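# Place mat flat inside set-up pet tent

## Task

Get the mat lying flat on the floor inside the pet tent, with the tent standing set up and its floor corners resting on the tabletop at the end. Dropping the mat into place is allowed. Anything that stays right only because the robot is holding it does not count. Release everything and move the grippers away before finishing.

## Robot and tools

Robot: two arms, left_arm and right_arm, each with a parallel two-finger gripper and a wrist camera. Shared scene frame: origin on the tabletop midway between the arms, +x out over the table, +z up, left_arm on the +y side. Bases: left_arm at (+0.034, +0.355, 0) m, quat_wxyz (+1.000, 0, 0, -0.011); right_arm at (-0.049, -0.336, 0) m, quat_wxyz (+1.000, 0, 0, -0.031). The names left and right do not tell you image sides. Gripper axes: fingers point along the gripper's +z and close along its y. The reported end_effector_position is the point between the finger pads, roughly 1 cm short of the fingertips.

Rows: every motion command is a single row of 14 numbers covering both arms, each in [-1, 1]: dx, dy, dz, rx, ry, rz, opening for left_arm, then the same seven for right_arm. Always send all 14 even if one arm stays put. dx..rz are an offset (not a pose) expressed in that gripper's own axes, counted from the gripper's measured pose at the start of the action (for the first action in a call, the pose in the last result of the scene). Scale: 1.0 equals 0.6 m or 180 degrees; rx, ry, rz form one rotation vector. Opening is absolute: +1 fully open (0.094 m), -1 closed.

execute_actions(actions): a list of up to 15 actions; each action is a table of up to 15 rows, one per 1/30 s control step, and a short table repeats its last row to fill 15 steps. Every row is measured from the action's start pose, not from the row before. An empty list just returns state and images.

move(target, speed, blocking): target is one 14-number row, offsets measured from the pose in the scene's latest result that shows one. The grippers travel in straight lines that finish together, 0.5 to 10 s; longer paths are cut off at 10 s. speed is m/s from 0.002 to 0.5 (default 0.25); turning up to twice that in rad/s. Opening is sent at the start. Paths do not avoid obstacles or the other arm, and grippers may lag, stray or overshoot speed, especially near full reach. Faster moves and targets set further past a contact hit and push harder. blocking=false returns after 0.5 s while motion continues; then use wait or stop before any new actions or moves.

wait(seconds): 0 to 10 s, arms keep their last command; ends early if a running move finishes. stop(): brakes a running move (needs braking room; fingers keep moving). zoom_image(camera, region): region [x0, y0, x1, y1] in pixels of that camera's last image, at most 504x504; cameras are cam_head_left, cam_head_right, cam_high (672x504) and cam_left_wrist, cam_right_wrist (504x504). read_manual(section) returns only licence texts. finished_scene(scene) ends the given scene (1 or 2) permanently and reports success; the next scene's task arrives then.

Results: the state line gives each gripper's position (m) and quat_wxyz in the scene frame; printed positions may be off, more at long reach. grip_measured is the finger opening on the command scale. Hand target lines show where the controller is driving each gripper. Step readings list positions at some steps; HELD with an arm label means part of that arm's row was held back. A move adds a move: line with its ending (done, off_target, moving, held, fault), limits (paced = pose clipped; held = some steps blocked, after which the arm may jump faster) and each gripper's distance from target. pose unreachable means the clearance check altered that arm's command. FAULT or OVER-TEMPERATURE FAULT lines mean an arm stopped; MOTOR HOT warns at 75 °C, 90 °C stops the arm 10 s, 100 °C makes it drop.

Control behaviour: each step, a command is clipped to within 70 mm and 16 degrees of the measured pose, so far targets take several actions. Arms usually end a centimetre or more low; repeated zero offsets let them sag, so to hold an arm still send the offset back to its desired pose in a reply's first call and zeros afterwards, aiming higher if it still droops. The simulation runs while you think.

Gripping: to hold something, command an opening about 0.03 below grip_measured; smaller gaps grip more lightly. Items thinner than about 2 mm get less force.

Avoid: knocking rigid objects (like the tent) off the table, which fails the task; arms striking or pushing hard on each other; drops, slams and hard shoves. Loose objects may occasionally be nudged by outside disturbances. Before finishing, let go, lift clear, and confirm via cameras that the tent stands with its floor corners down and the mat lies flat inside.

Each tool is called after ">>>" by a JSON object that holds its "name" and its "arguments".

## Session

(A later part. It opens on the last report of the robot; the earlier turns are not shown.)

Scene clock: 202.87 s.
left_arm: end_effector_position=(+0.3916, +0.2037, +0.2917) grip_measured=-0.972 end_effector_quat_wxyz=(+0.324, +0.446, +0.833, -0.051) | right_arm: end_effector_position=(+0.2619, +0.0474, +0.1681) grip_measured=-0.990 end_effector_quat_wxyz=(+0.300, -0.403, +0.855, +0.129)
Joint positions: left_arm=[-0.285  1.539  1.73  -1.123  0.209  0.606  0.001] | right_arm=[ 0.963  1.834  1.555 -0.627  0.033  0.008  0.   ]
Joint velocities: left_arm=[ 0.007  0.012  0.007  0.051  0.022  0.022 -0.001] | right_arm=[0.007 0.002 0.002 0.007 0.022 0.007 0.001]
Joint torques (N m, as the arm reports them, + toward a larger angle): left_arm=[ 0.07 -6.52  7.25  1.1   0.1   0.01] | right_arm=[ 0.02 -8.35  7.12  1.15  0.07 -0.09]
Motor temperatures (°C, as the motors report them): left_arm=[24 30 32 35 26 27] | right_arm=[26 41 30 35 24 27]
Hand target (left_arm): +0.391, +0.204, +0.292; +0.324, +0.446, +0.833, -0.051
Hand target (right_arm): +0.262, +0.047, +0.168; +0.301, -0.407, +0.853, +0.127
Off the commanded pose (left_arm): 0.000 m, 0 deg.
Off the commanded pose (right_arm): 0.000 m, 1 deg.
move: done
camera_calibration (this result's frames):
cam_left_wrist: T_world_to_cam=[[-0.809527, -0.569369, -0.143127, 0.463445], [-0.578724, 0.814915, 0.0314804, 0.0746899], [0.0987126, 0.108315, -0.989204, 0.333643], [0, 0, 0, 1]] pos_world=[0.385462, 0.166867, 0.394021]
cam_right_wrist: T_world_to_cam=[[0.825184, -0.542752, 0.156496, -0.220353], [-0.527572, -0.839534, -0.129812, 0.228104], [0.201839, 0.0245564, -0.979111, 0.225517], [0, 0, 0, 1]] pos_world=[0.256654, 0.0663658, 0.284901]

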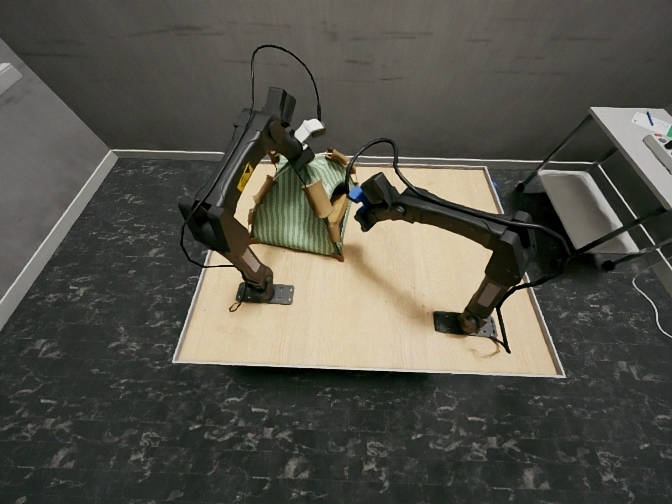

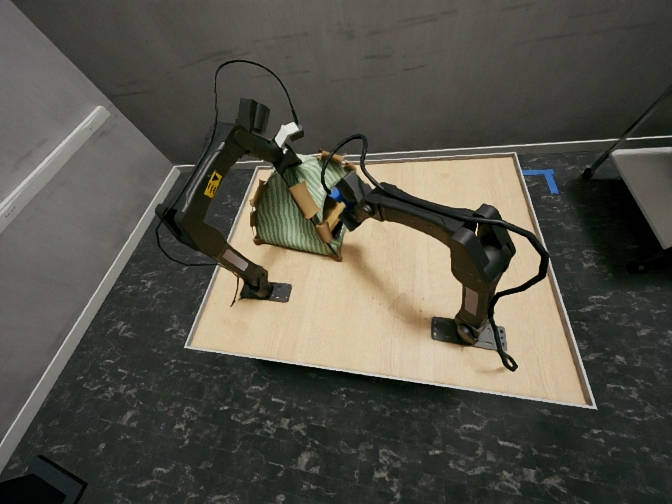

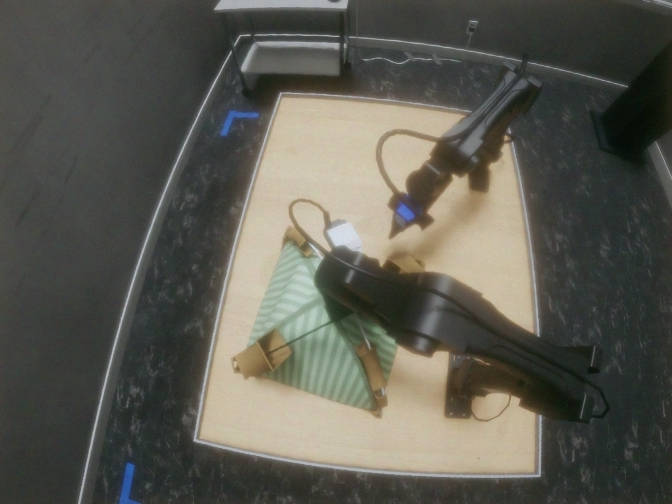

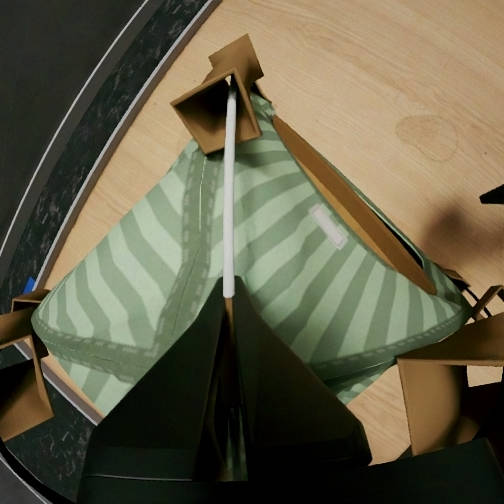

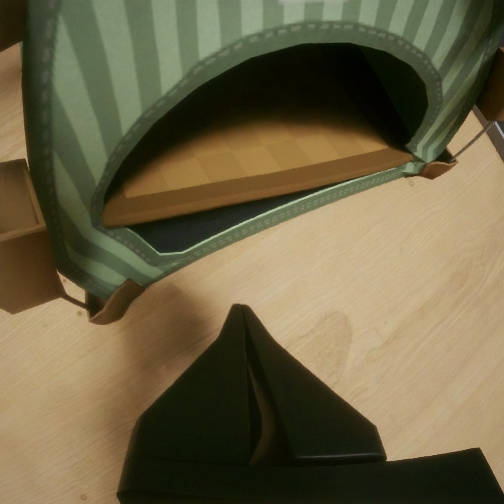

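>>> {"name": "move", "arguments": {"target": [0,0,0,0,0,0,-1, -0.03,0.07,0.03,0,0,0.5,-0.1]}}

>>> {"name": "move", "arguments": {"target": [0,0,0,0,0,0,-1, 0,0.03,0.1,0,0,0,-0.1], "speed": 0.06}}

>>> {"name": "move", "arguments": {"target": [0,0,0,0,0,0,-1, 0,0,0,0,0,0,-1]}}

Scene clock: 206.77 s.
left_arm: end_effector_position=(+0.3916, +0.2037, +0.2917) grip_measured=-0.972 end_effector_quat_wxyz=(+0.324, +0.446, +0.833, -0.051) | right_arm: end_effector_position=(+0.2455, +0.0905, +0.1583) grip_measured=-0.102 end_effector_quat_wxyz=(+0.116, +0.319, +0.891, +0.303)
Joint positions: left_arm=[-0.285  1.539  1.73  -1.123  0.209  0.606  0.001] | right_arm=[ 1.055  1.939  1.659 -0.634  0.079  1.652  0.042]
Joint velocities: left_arm=[ 0.002 -0.007 -0.002  0.007  0.051 -0.022 -0.   ] | right_arm=[-0.012 -0.017 -0.012  0.007  0.022 -0.007  0.   ]
Joint torques (N m, as the arm reports them, + toward a larger angle): left_arm=[-0.02 -6.43  7.36  1.14  0.07 -0.02] | right_arm=[ 0.61 -8.59  9.44  0.97  0.23  0.03]
Motor temperatures (°C, as the motors report them): left_arm=[24 30 32 35 26 27] | right_arm=[26 40 31 35 24 27]
Hand target (left_arm): +0.392, +0.204, +0.292; +0.324, +0.446, +0.833, -0.051
Hand target (right_arm): +0.246, +0.094, +0.163; +0.120, +0.320, +0.889, +0.304
Off the commanded pose (left_arm): 0.000 m, 0 deg.
Off the commanded pose (right_arm): 0.007 m, 1 deg.
move: done
camera_calibration (this result's frames):
cam_left_wrist: T_world_to_cam=[[-0.809527, -0.569369, -0.143127, 0.463445], [-0.578724, 0.814915, 0.0314804, 0.0746899], [0.0987126, 0.108315, -0.989204, 0.333643], [0, 0, 0, 1]] pos_world=[0.385462, 0.166867, 0.394021]
cam_right_wrist: T_world_to_cam=[[-0.370563, -0.730981, -0.573018, 0.244224], [-0.924414, 0.230324, 0.30399, 0.186289], [-0.0902308, 0.642353, -0.761078, 0.199488], [0, 0, 0, 1]] pos_world=[0.280708, 0.00747428, 0.235141]

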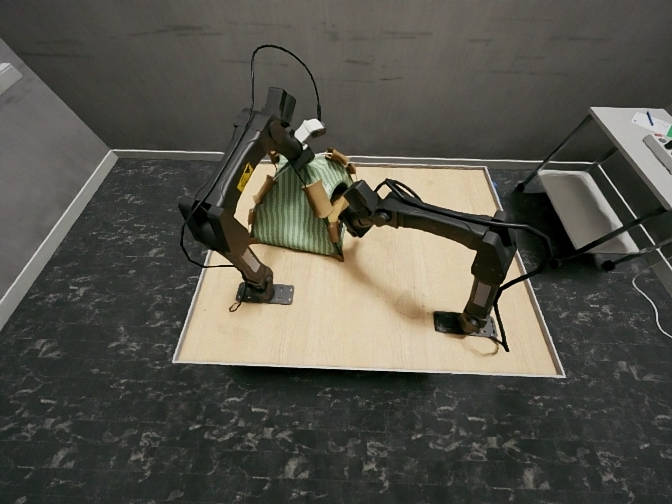

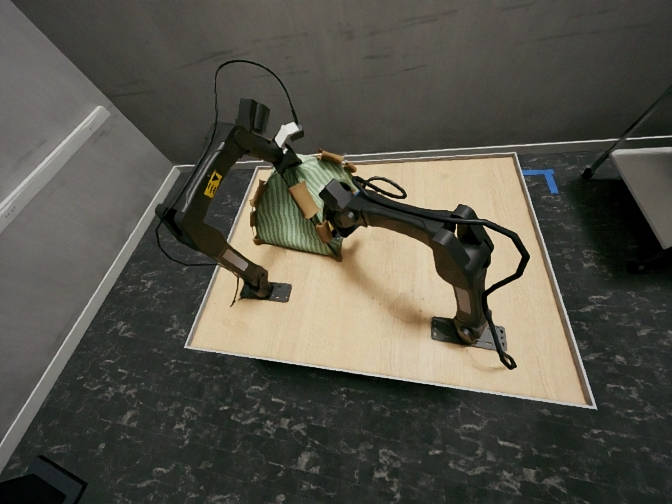

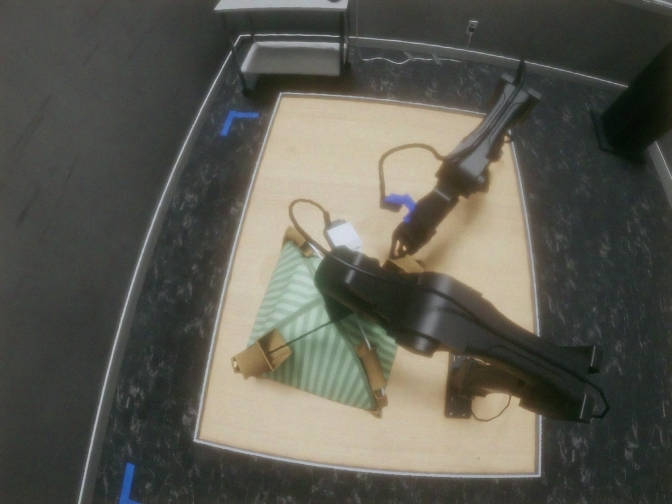

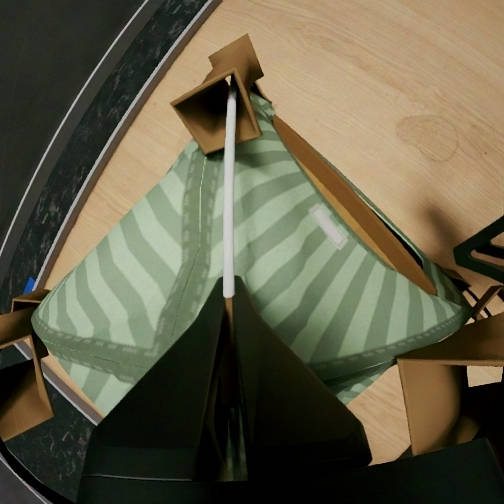

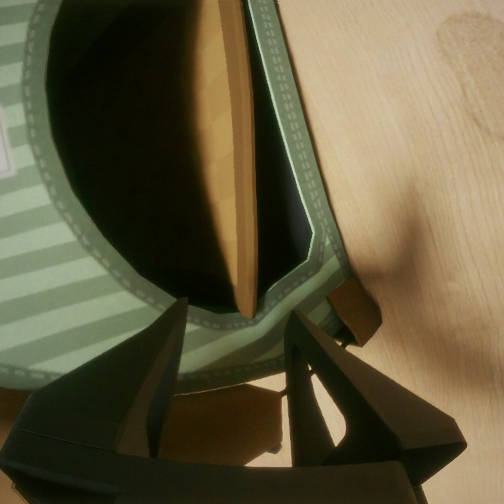

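Scene clock: 208.17 s.
left_arm: end_effector_position=(+0.3916, +0.2037, +0.2917) grip_measured=-0.972 end_effector_quat_wxyz=(+0.324, +0.446, +0.833, -0.051) | right_arm: end_effector_position=(+0.2686, +0.1220, +0.1072) grip_measured=-0.102 end_effector_quat_wxyz=(+0.107, +0.322, +0.897, +0.283)
Joint positions: left_arm=[-0.285  1.539  1.73  -1.123  0.209  0.606  0.001] | right_arm=[ 1.048  2.151  1.795 -0.604  0.07   1.652  0.042]
Joint velocities: left_arm=[ 0.037  0.017  0.012 -0.022  0.051  0.022 -0.   ] | right_arm=[-0.002  0.017 -0.027 -0.051  0.022  0.022  0.   ]
Joint torques (N m, as the arm reports them, + toward a larger angle): left_arm=[ 0.12 -6.47  7.26  1.11  0.08 -0.02] | right_arm=[ -0.52 -10.55   9.57   1.24   0.1   -0.14]
Motor temperatures (°C, as the motors report them): left_arm=[24 30 32 35 26 27] | right_arm=[26 40 31 35 24 27]
Hand target (left_arm): +0.392, +0.204, +0.292; +0.324, +0.446, +0.833, -0.051
Hand target (right_arm): +0.278, +0.128, +0.121; +0.116, +0.319, +0.891, +0.303
Off the commanded pose (left_arm): 0.000 m, 0 deg.
Off the commanded pose (right_arm): 0.019 m, 3 deg.
move: off_target (right_arm)
camera_calibration (this result's frames):
cam_left_wrist: T_world_to_cam=[[-0.809527, -0.569369, -0.143127, 0.463445], [-0.578724, 0.814915, 0.0314804, 0.0746899], [0.0987126, 0.108315, -0.989204, 0.333643], [0, 0, 0, 1]] pos_world=[0.385462, 0.166867, 0.394021]
cam_right_wrist: T_world_to_cam=[[-0.388842, -0.749202, -0.536188, 0.249701], [-0.914228, 0.241783, 0.325158, 0.209461], [-0.113968, 0.616633, -0.778957, 0.153878], [0, 0, 0, 1]] pos_world=[0.306127, 0.0415457, 0.185643]

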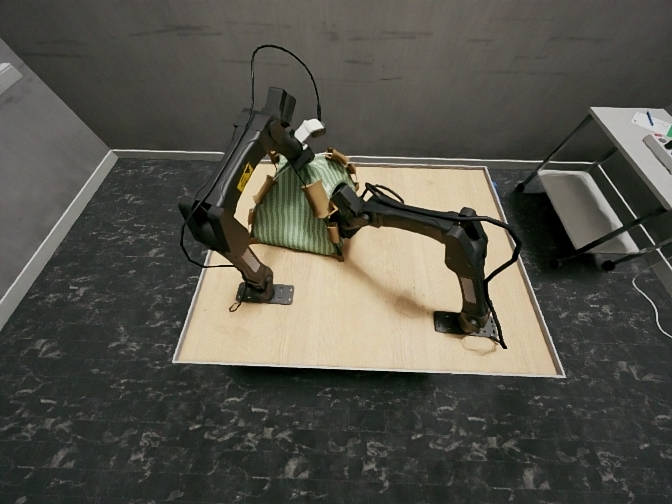

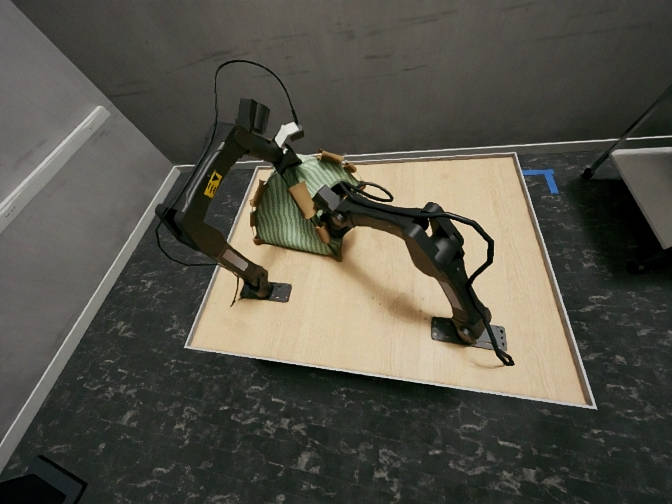

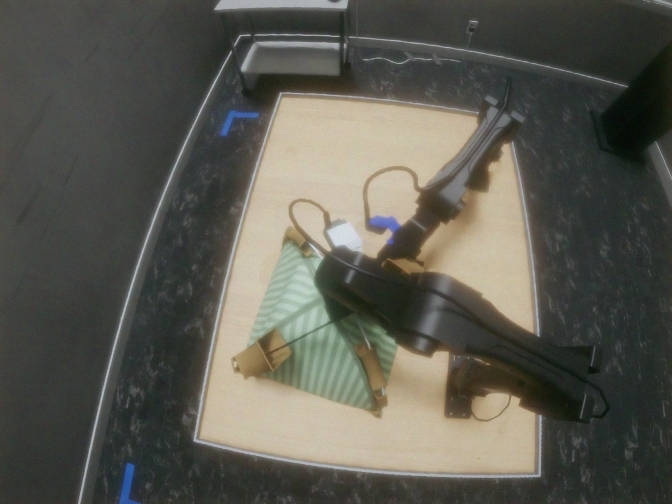

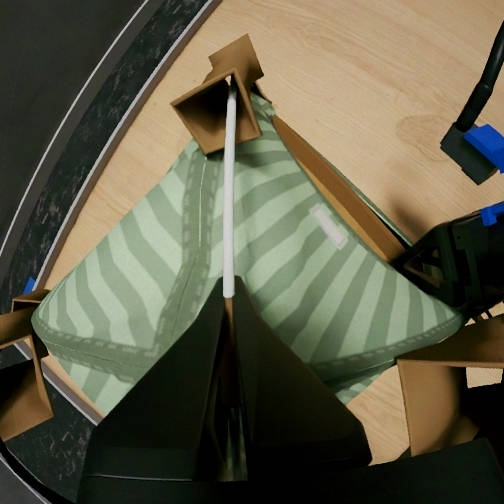

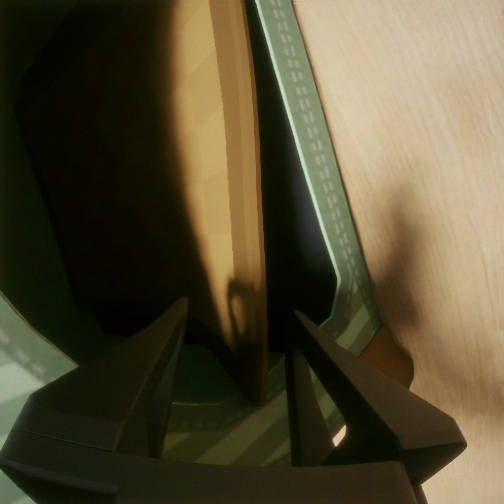

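Scene clock: 208.67 s.
left_arm: end_effector_position=(+0.3916, +0.2037, +0.2917) grip_measured=-0.972 end_effector_quat_wxyz=(+0.324, +0.446, +0.833, -0.051) | right_arm: end_effector_position=(+0.2683, +0.1223, +0.1072) grip_measured=-0.990 end_effector_quat_wxyz=(+0.106, +0.322, +0.897, +0.283)
Joint positions: left_arm=[-0.285  1.539  1.73  -1.122  0.209  0.606  0.001] | right_arm=[ 1.048  2.151  1.795 -0.604  0.067  1.652  0.   ]
Joint velocities: left_arm=[ 0.007 -0.027 -0.012  0.007  0.022  0.007 -0.   ] | right_arm=[-0.007 -0.012 -0.017 -0.007 -0.095 -0.007 -0.001]
Joint torques (N m, as the arm reports them, + toward a larger angle): left_arm=[ 0.01 -6.47  7.27  1.13  0.08 -0.02] | right_arm=[  0.03 -10.71   7.01   1.07   0.1   -0.01]
Motor temperatures (°C, as the motors report them): left_arm=[24 30 32 35 26 27] | right_arm=[26 40 31 35 24 27]
Hand target (left_arm): +0.392, +0.204, +0.292; +0.324, +0.446, +0.833, -0.051
Hand target (right_arm): +0.269, +0.122, +0.107; +0.107, +0.322, +0.897, +0.283
Off the commanded pose (left_arm): 0.000 m, 0 deg.
Off the commanded pose (right_arm): 0.000 m, 0 deg.
move: done
camera_calibration (this result's frames):
cam_left_wrist: T_world_to_cam=[[-0.809475, -0.569385, -0.143356, 0.463548], [-0.578736, 0.814919, 0.0311759, 0.0748405], [0.0990722, 0.108201, -0.98918, 0.333569], [0, 0, 0, 1]] pos_world=[0.385496, 0.166856, 0.394079]
cam_right_wrist: T_world_to_cam=[[-0.388696, -0.749157, -0.536357, 0.249712], [-0.914035, 0.240245, 0.326836, 0.209066], [-0.115995, 0.617289, -0.778139, 0.154052], [0, 0, 0, 1]] pos_world=[0.306025, 0.0417522, 0.185478]

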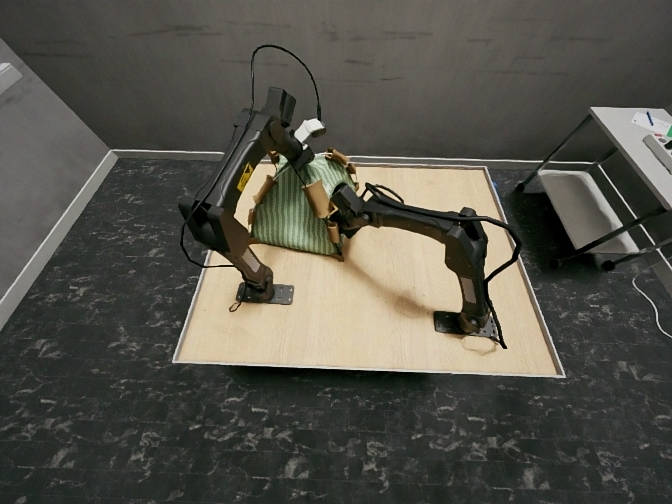

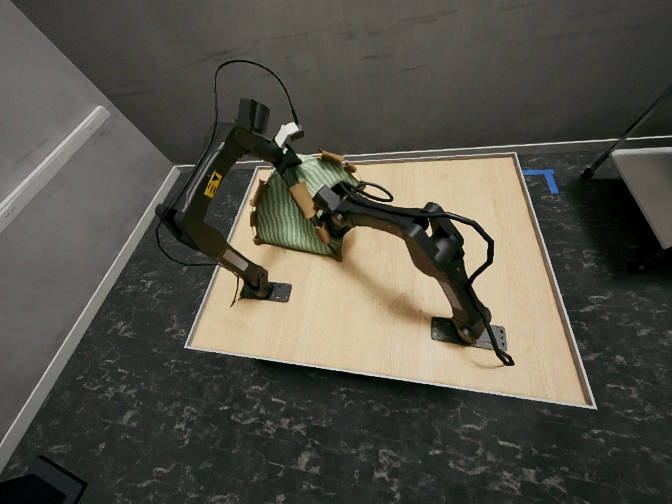

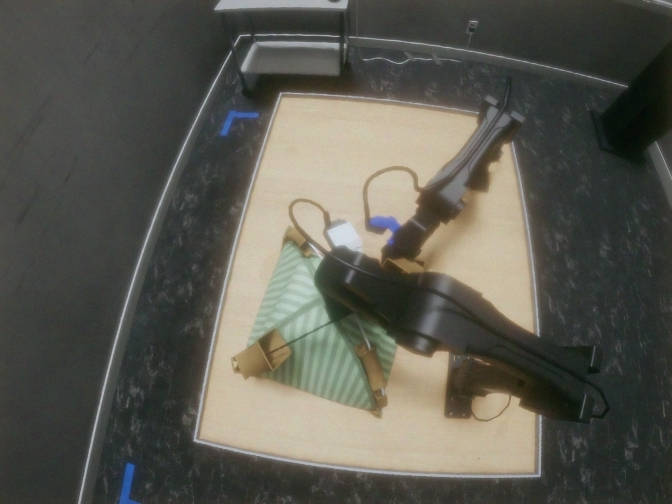

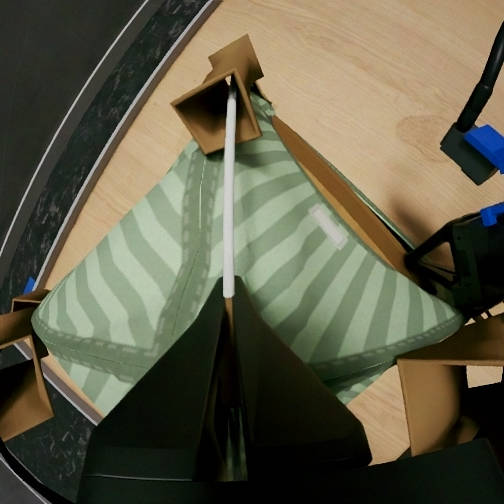

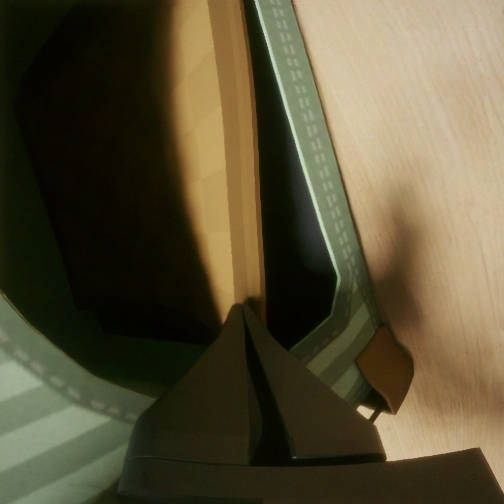

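>>> {"name": "move", "arguments": {"target": [0,0,0,0,0,0,-1, 0,0.03,0.15,0,0,0,-1], "speed": 0.06}}

>>> {"name": "move", "arguments": {"target": [0,0,0,0,0,0,-1, -0.05,-0.1,-0.3,0,0,-0.5,-1], "speed": 0.2}}

Scene clock: 210.67 s.
left_arm: end_effector_position=(+0.3918, +0.2037, +0.2918) grip_measured=-0.972 end_effector_quat_wxyz=(+0.324, +0.446, +0.833, -0.051) | right_arm: end_effector_position=(+0.3072, +0.1679, +0.0391) grip_measured=-0.990 end_effector_quat_wxyz=(+0.103, +0.327, +0.897, +0.277)
Joint positions: left_arm=[-0.285  1.539  1.73  -1.122  0.209  0.606  0.001] | right_arm=[ 1.034  2.479  2.092 -0.586  0.06   1.652  0.   ]
Joint velocities: left_arm=[ 0.012 -0.007 -0.002  0.051  0.051  0.007 -0.001] | right_arm=[-0.037  0.022 -0.012  0.051 -0.022 -0.022 -0.   ]
Joint torques (N m, as the arm reports them, + toward a larger angle): left_arm=[-0.05 -6.39  7.3   1.11  0.09 -0.03] | right_arm=[ -0.06 -11.96   8.99   1.05   0.06  -0.16]
Motor temperatures (°C, as the motors report them): left_arm=[24 30 32 35 26 27] | right_arm=[26 40 31 35 24 27]
Hand target (left_arm): +0.392, +0.204, +0.292; +0.324, +0.446, +0.833, -0.051
Hand target (right_arm): +0.311, +0.172, +0.043; +0.106, +0.322, +0.897, +0.283
Off the commanded pose (left_arm): 0.000 m, 0 deg.
Off the commanded pose (right_arm): 0.008 m, 1 deg.
move: done
camera_calibration (this result's frames):
cam_left_wrist: T_world_to_cam=[[-0.80937, -0.569418, -0.143813, 0.463753], [-0.578758, 0.814926, 0.0305668, 0.0751417], [0.0997915, 0.107973, -0.989133, 0.333421], [0, 0, 0, 1]] pos_world=[0.385564, 0.166834, 0.394195]
cam_right_wrist: T_world_to_cam=[[-0.402485, -0.749469, -0.525645, 0.26641], [-0.90756, 0.251569, 0.336227, 0.251636], [-0.119755, 0.61238, -0.78144, 0.0795231], [0, 0, 0, 1]] pos_world=[0.345124, 0.0876637, 0.117573]

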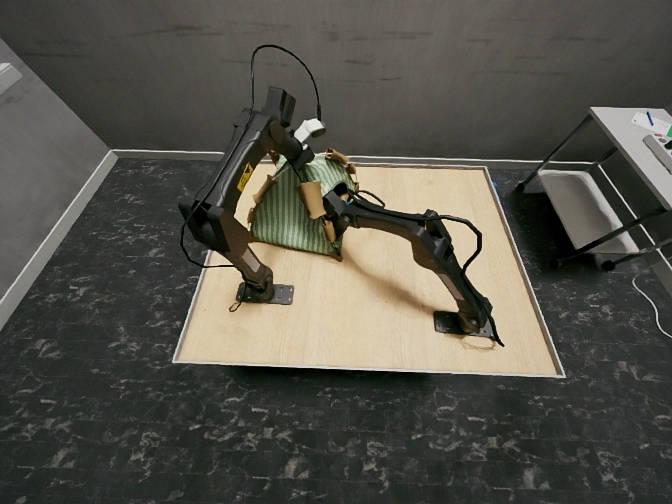

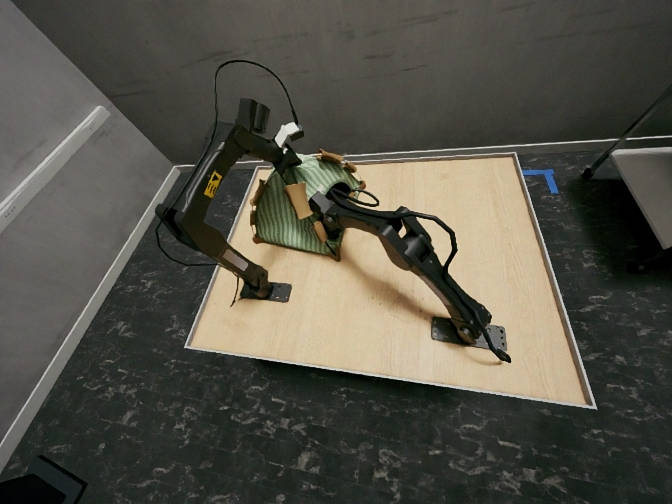

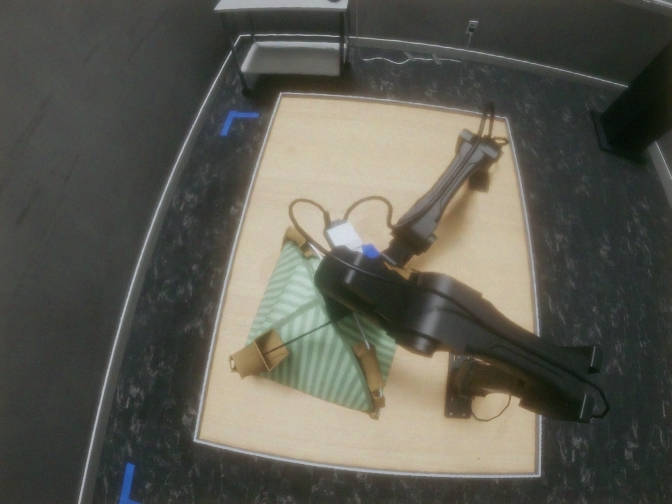

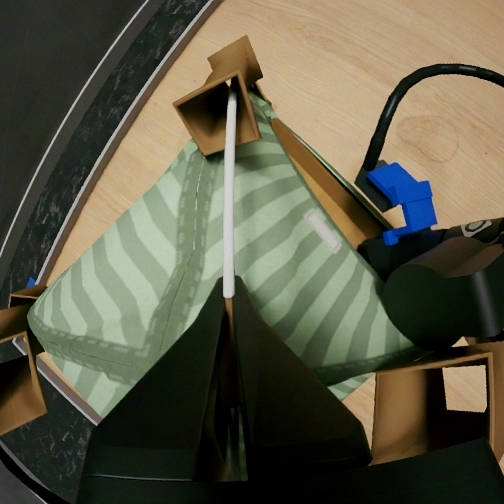

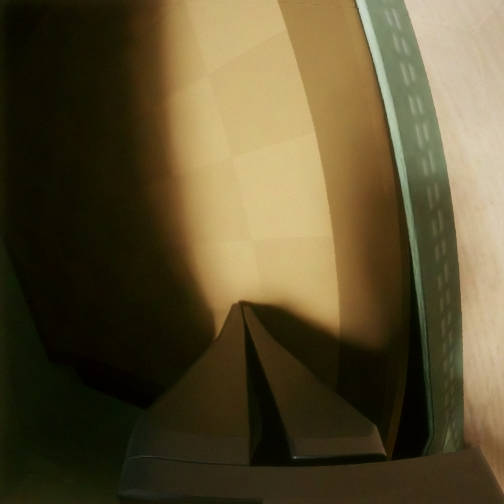

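Scene clock: 215.13 s.
left_arm: end_effector_position=(+0.3906, +0.1971, +0.2944) grip_measured=-0.972 end_effector_quat_wxyz=(+0.331, +0.454, +0.825, -0.066) | right_arm: end_effector_position=(+0.2411, +0.0360, +0.1345) grip_measured=-0.990 end_effector_quat_wxyz=(+0.260, -0.392, +0.876, +0.106)
Joint positions: left_arm=[-0.285  1.539  1.73  -1.112  0.246  0.616  0.001] | right_arm=[ 0.995  1.833  1.474 -0.646  0.068  0.071  0.   ]
Joint velocities: left_arm=[-0.012  0.002 -0.012 -0.081  0.007 -0.051  0.001] | right_arm=[-0.012 -0.007 -0.022 -0.007 -0.051 -0.095 -0.   ]
Joint torques (N m, as the arm reports them, + toward a larger angle): left_arm=[ 0.06 -6.51  7.38  1.1  -0.27 -0.11] | right_arm=[  0.24 -11.88   7.18   0.77  -0.23  -0.22]
Motor temperatures (°C, as the motors report them): left_arm=[24 30 32 35 26 27] | right_arm=[26 42 30 34 24 27]
Hand target (left_arm): +0.392, +0.204, +0.292; +0.324, +0.446, +0.833, -0.051
Hand target (right_arm): +0.233, +0.035, +0.156; +0.269, -0.403, +0.866, +0.122
Off the commanded pose (left_arm): 0.007 m, 2 deg.
Off the commanded pose (right_arm): 0.021 m, 3 deg.
move: off_target (right_arm)
camera_calibration (this result's frames):
cam_left_wrist: T_world_to_cam=[[-0.825899, -0.548206, -0.131757, 0.458203], [-0.553749, 0.832658, 0.0066238, 0.0734878], [0.106077, 0.078431, -0.99126, 0.340762], [0, 0, 0, 1]] pos_world=[0.382976, 0.163273, 0.397669]
cam_right_wrist: T_world_to_cam=[[0.813207, -0.564279, 0.142419, -0.198571], [-0.565473, -0.823986, -0.0358882, 0.199118], [0.137602, -0.0513497, -0.989156, 0.216662], [0, 0, 0, 1]] pos_world=[0.244262, 0.0631468, 0.249739]

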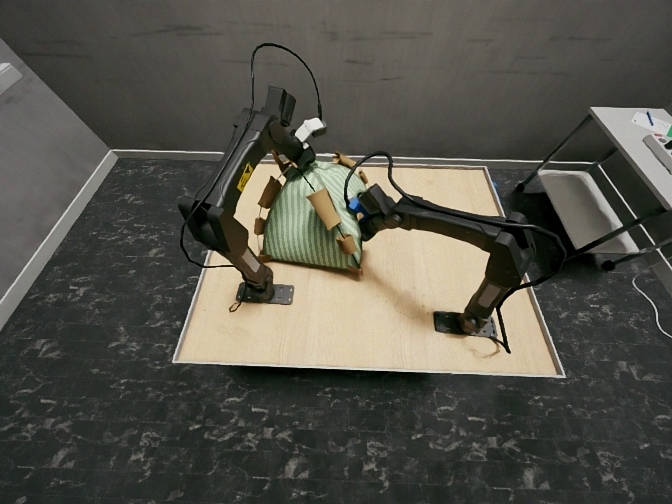

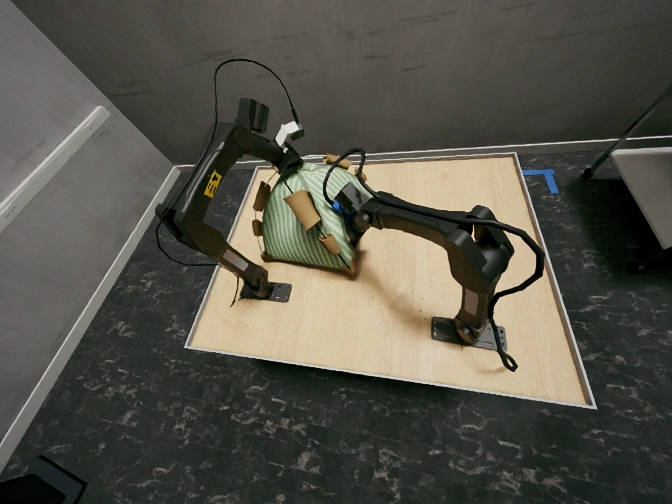

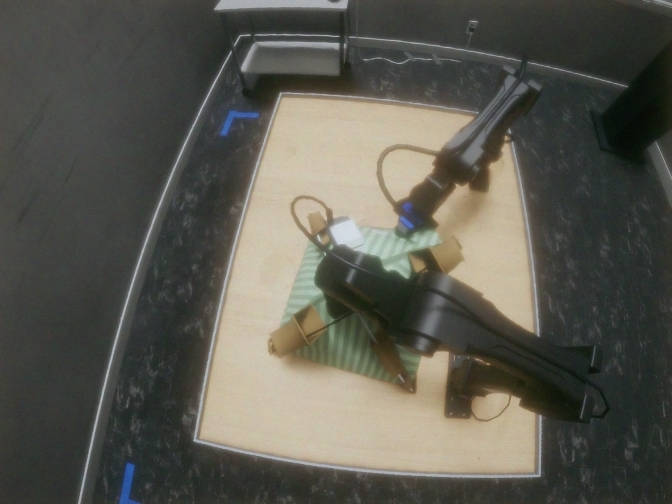

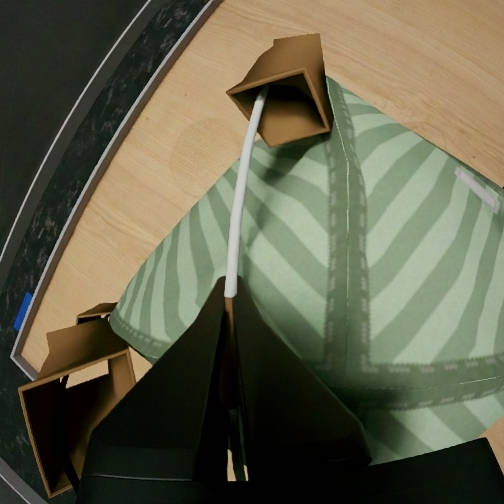

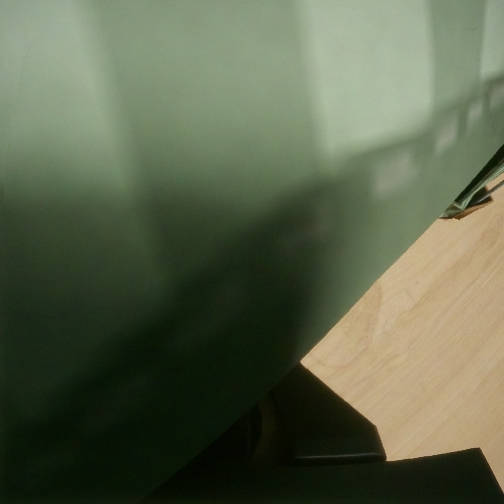

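>>> {"name": "move", "arguments": {"target": [0,0,0,0,0,0,-1, 0.05,-0.05,0.2,0,0,0.5,-1], "speed": 0.15}}

>>> {"name": "move", "arguments": {"target": [0,0,0,0,0,0,-1, -0.08,-0.15,-0.3,0,0,0,-1], "speed": 0.15}}

>>> {"name": "move", "arguments": {"target": [0,0,0,0,0,0,-1, 0,0,0,0,0,-0.5,-1]}}

Scene clock: 221.00 s.
left_arm: end_effector_position=(+0.3895, +0.1974, +0.2936) grip_measured=-0.972 end_effector_quat_wxyz=(+0.328, +0.456, +0.824, -0.066) | right_arm: end_effector_position=(+0.2887, +0.0438, +0.0249) grip_measured=-0.990 end_effector_quat_wxyz=(+0.111, +0.336, +0.899, +0.260)
Joint positions: left_arm=[-0.285  1.539  1.73  -1.118  0.247  0.62   0.001] | right_arm=[ 0.913  2.083  1.371 -0.286  0.022  1.559  0.   ]
Joint velocities: left_arm=[-0.017  0.007 -0.002  0.037  0.066 -0.081 -0.   ] | right_arm=[ 0.002 -0.017 -0.012 -0.037  0.007  0.037 -0.001]
Joint torques (N m, as the arm reports them, + toward a larger angle): left_arm=[-0.02 -6.39  7.3   1.18  0.09 -0.1 ] | right_arm=[-0.46 -8.68  5.59  1.26  0.05  0.05]
Motor temperatures (°C, as the motors report them): left_arm=[24 30 32 35 26 27] | right_arm=[26 41 30 35 24 27]
Hand target (left_arm): +0.391, +0.197, +0.294; +0.331, +0.454, +0.825, -0.066
Hand target (right_arm): +0.291, +0.042, +0.017; +0.110, +0.342, +0.897, +0.259
Off the commanded pose (left_arm): 0.001 m, 0 deg.
Off the commanded pose (right_arm): 0.008 m, 1 deg.
move: done
camera_calibration (this result's frames):
cam_left_wrist: T_world_to_cam=[[-0.828442, -0.544607, -0.130718, 0.457322], [-0.55057, 0.834707, 0.0116969, 0.0695282], [0.102741, 0.0816596, -0.991351, 0.340727], [0, 0, 0, 1]] pos_world=[0.382138, 0.163201, 0.396747]
cam_right_wrist: T_world_to_cam=[[-0.420734, -0.758498, -0.497659, 0.163494], [-0.900722, 0.283911, 0.328777, 0.267717], [-0.108086, 0.58658, -0.802647, 0.140494], [0, 0, 0, 1]] pos_world=[0.325112, -0.0344088, 0.106112]

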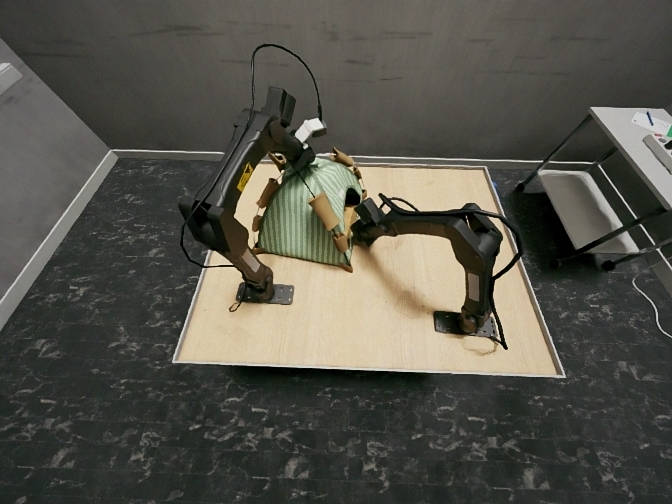

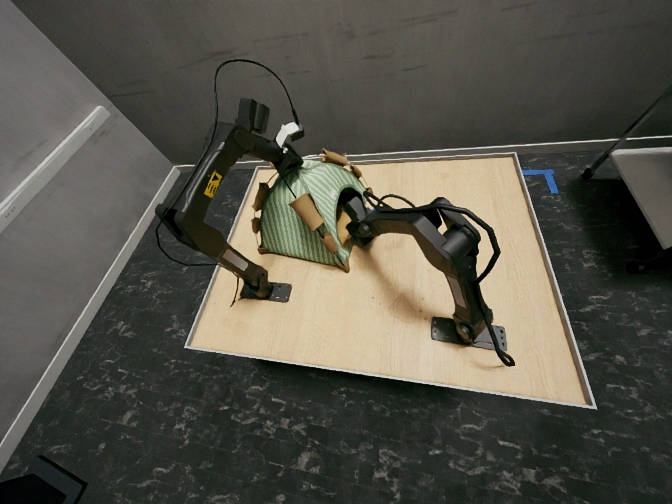

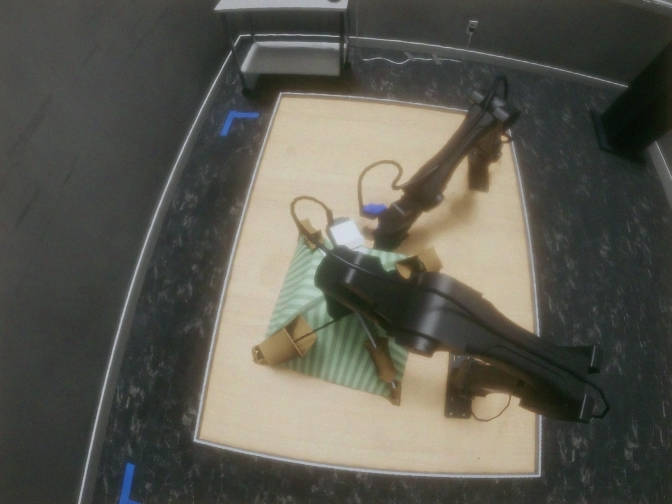

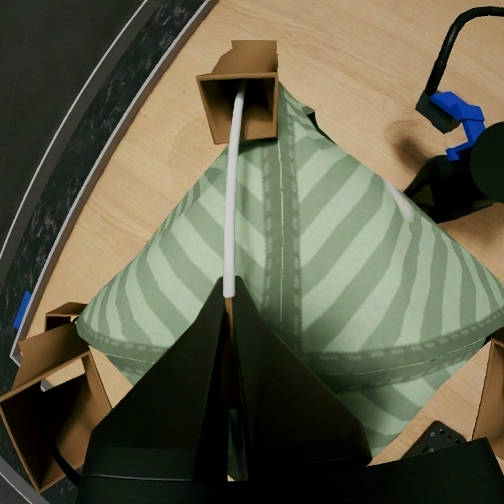

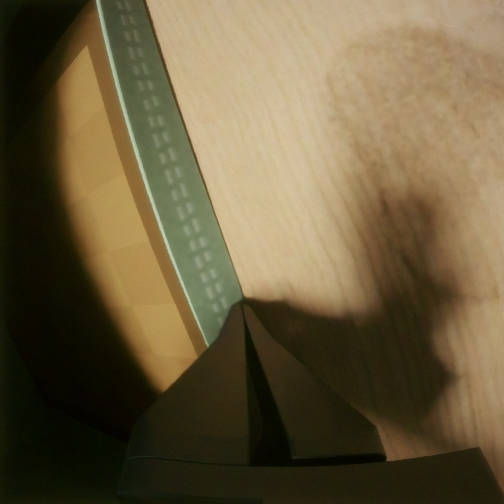

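Scene clock: 223.00 s.
left_arm: end_effector_position=(+0.3895, +0.1974, +0.2936) grip_measured=-0.972 end_effector_quat_wxyz=(+0.328, +0.456, +0.824, -0.066) | right_arm: end_effector_position=(+0.2117, -0.1099, +0.1281) grip_measured=-0.990 end_effector_quat_wxyz=(+0.110, +0.338, +0.898, +0.258)
Joint positions: left_arm=[-0.285  1.539  1.73  -1.118  0.247  0.62   0.001] | right_arm=[ 0.738  1.354  0.959 -0.612 -0.072  1.417  0.   ]
Joint velocities: left_arm=[-0.007 -0.012  0.002  0.007 -0.022 -0.037  0.001] | right_arm=[ 0.002 -0.032 -0.002  0.022 -0.007 -0.022  0.   ]
Joint torques (N m, as the arm reports them, + toward a larger angle): left_arm=[-0.06 -6.41  7.26  1.13  0.09  0.  ] | right_arm=[-0.52 -6.01  6.47  0.85  0.02 -0.14]
Motor temperatures (°C, as the motors report them): left_arm=[24 30 32 35 26 27] | right_arm=[26 40 30 35 24 27]
Hand target (left_arm): +0.390, +0.197, +0.294; +0.328, +0.456, +0.824, -0.066
Hand target (right_arm): +0.209, -0.115, +0.132; +0.113, +0.335, +0.899, +0.259
Off the commanded pose (left_arm): 0.000 m, 0 deg.
Off the commanded pose (right_arm): 0.007 m, 0 deg.
move: done
camera_calibration (this result's frames):
cam_left_wrist: T_world_to_cam=[[-0.828442, -0.544607, -0.130718, 0.457322], [-0.55057, 0.834707, 0.0116969, 0.0695282], [0.102741, 0.0816596, -0.991351, 0.340727], [0, 0, 0, 1]] pos_world=[0.382138, 0.163201, 0.396747]
cam_right_wrist: T_world_to_cam=[[-0.42657, -0.756991, -0.494977, 0.0668573], [-0.897826, 0.288271, 0.332878, 0.207359], [-0.109299, 0.586399, -0.802614, 0.305404], [0, 0, 0, 1]] pos_world=[0.248072, -0.188254, 0.209189]

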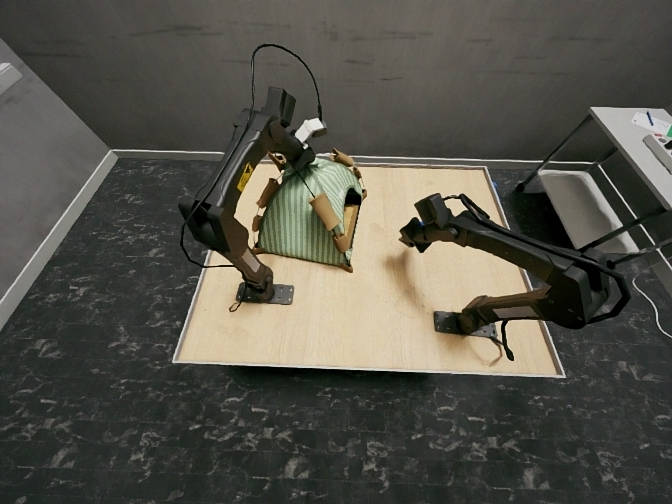

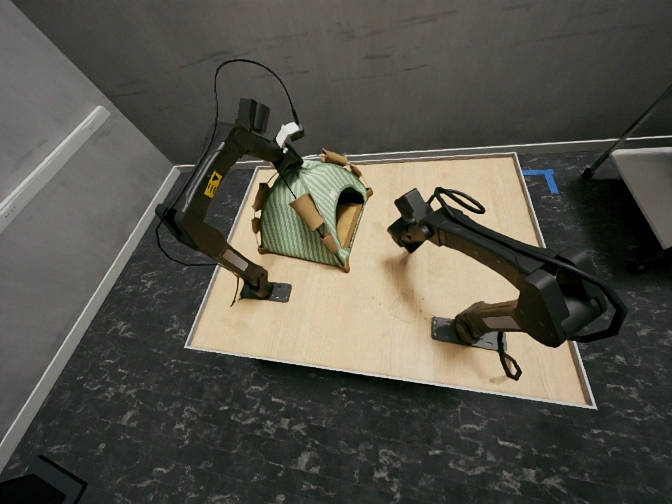

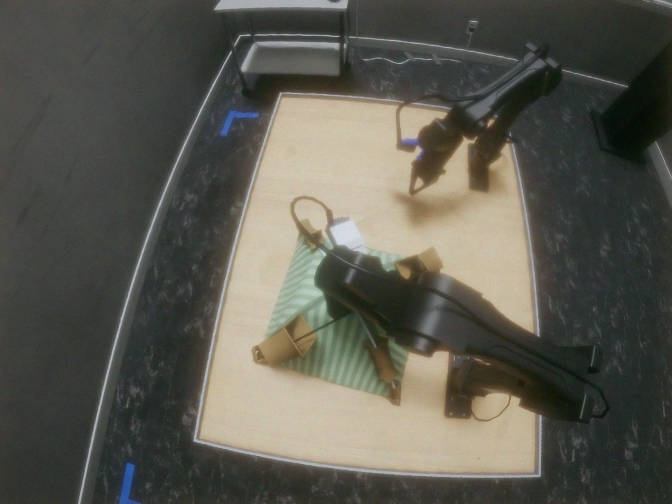

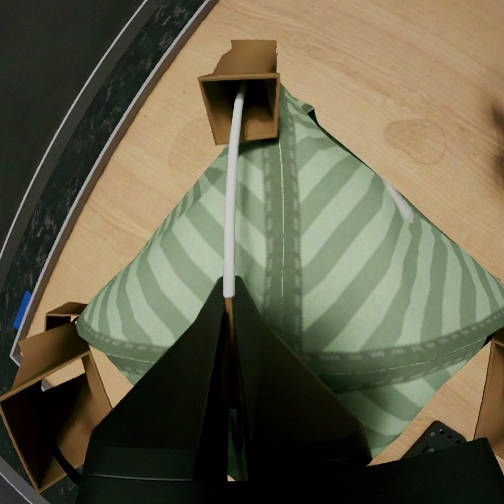

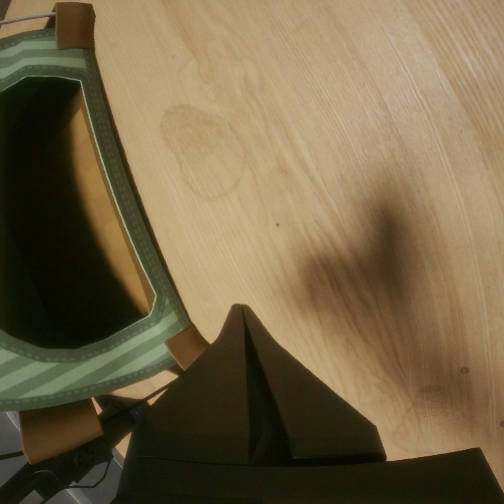

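Scene clock: 226.73 s.
left_arm: end_effector_position=(+0.3895, +0.1974, +0.2936) grip_measured=-0.972 end_effector_quat_wxyz=(+0.328, +0.456, +0.824, -0.066) | right_arm: end_effector_position=(+0.2117, -0.1099, +0.1281) grip_measured=-0.990 end_effector_quat_wxyz=(+0.259, -0.391, +0.877, +0.106)
Joint positions: left_arm=[-0.285  1.539  1.73  -1.118  0.247  0.62   0.001] | right_arm=[ 0.738  1.354  0.959 -0.612 -0.072 -0.144  0.   ]
Joint velocities: left_arm=[-0.007 -0.002 -0.007 -0.11  -0.022 -0.007  0.   ] | right_arm=[ 0.007 -0.002 -0.022 -0.066 -0.022  0.037 -0.   ]
Joint torques (N m, as the arm reports them, + toward a larger angle): left_arm=[ 0.01 -6.51  7.25  1.13  0.11 -0.03] | right_arm=[ 0.02 -4.16  6.94  1.01  0.01 -0.09]
Motor temperatures (°C, as the motors report them): left_arm=[24 30 32 35 26 27] | right_arm=[26 39 30 34 24 27]
Hand target (left_arm): +0.390, +0.197, +0.294; +0.328, +0.456, +0.824, -0.066
Hand target (right_arm): +0.212, -0.110, +0.128; +0.260, -0.396, +0.874, +0.105
Off the commanded pose (left_arm): 0.000 m, 0 deg.
Off the commanded pose (right_arm): 0.000 m, 1 deg.
move: done
camera_calibration (this result's frames):
cam_left_wrist: T_world_to_cam=[[-0.828442, -0.544607, -0.130718, 0.457322], [-0.55057, 0.834707, 0.0116969, 0.0695282], [0.102741, 0.0816596, -0.991351, 0.340727], [0, 0, 0, 1]] pos_world=[0.382138, 0.163201, 0.396747]
cam_right_wrist: T_world_to_cam=[[0.812958, -0.565261, 0.139926, -0.255776], [-0.566479, -0.823339, -0.0348574, 0.0621437], [0.13491, -0.0509274, -0.989548, 0.207605], [0, 0, 0, 1]] pos_world=[0.215131, -0.0828422, 0.243391]

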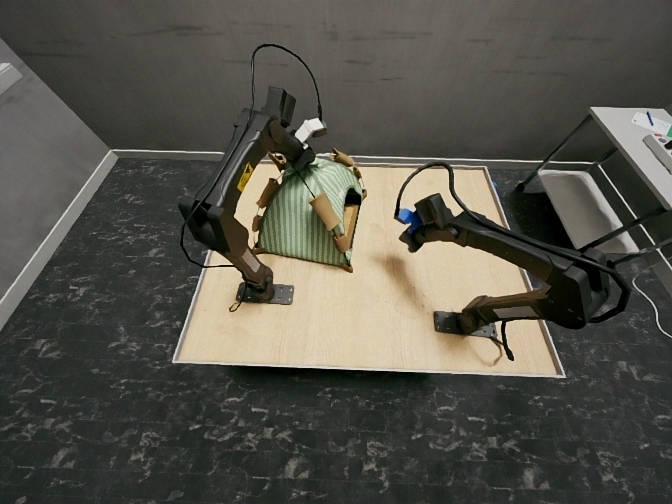

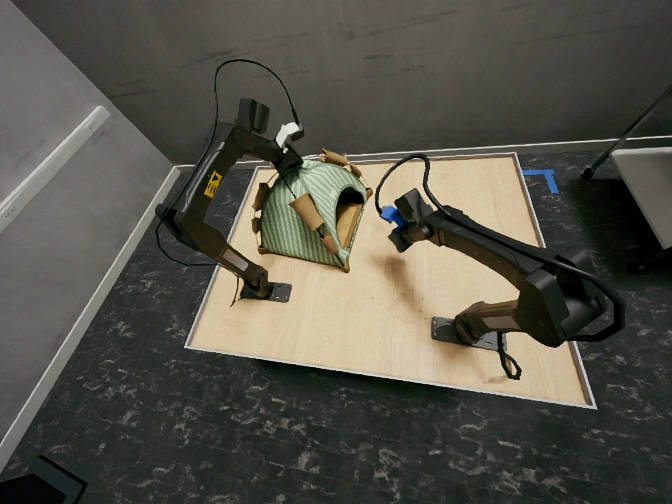

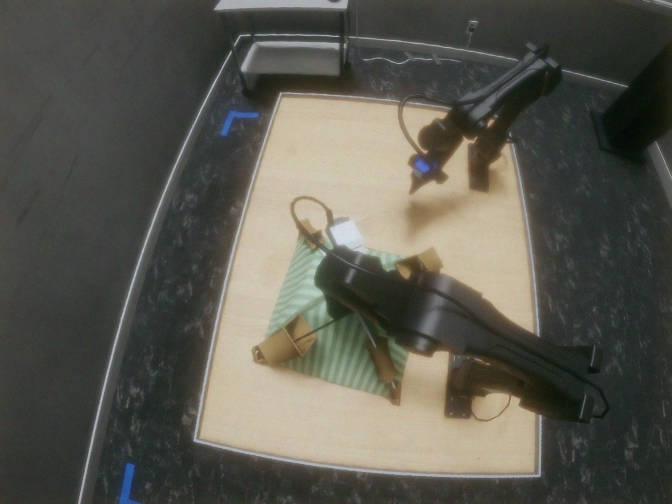

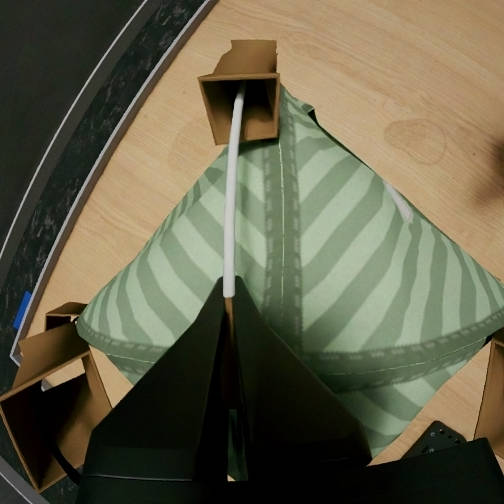

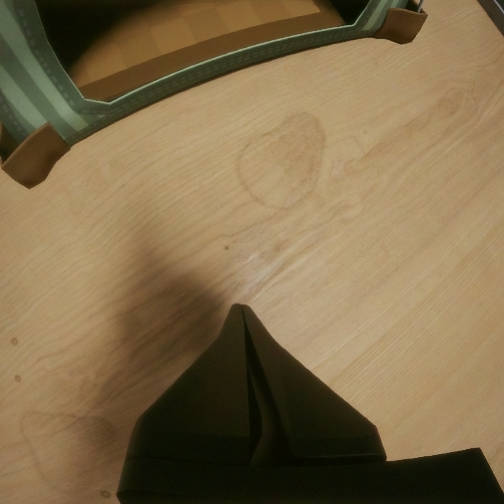

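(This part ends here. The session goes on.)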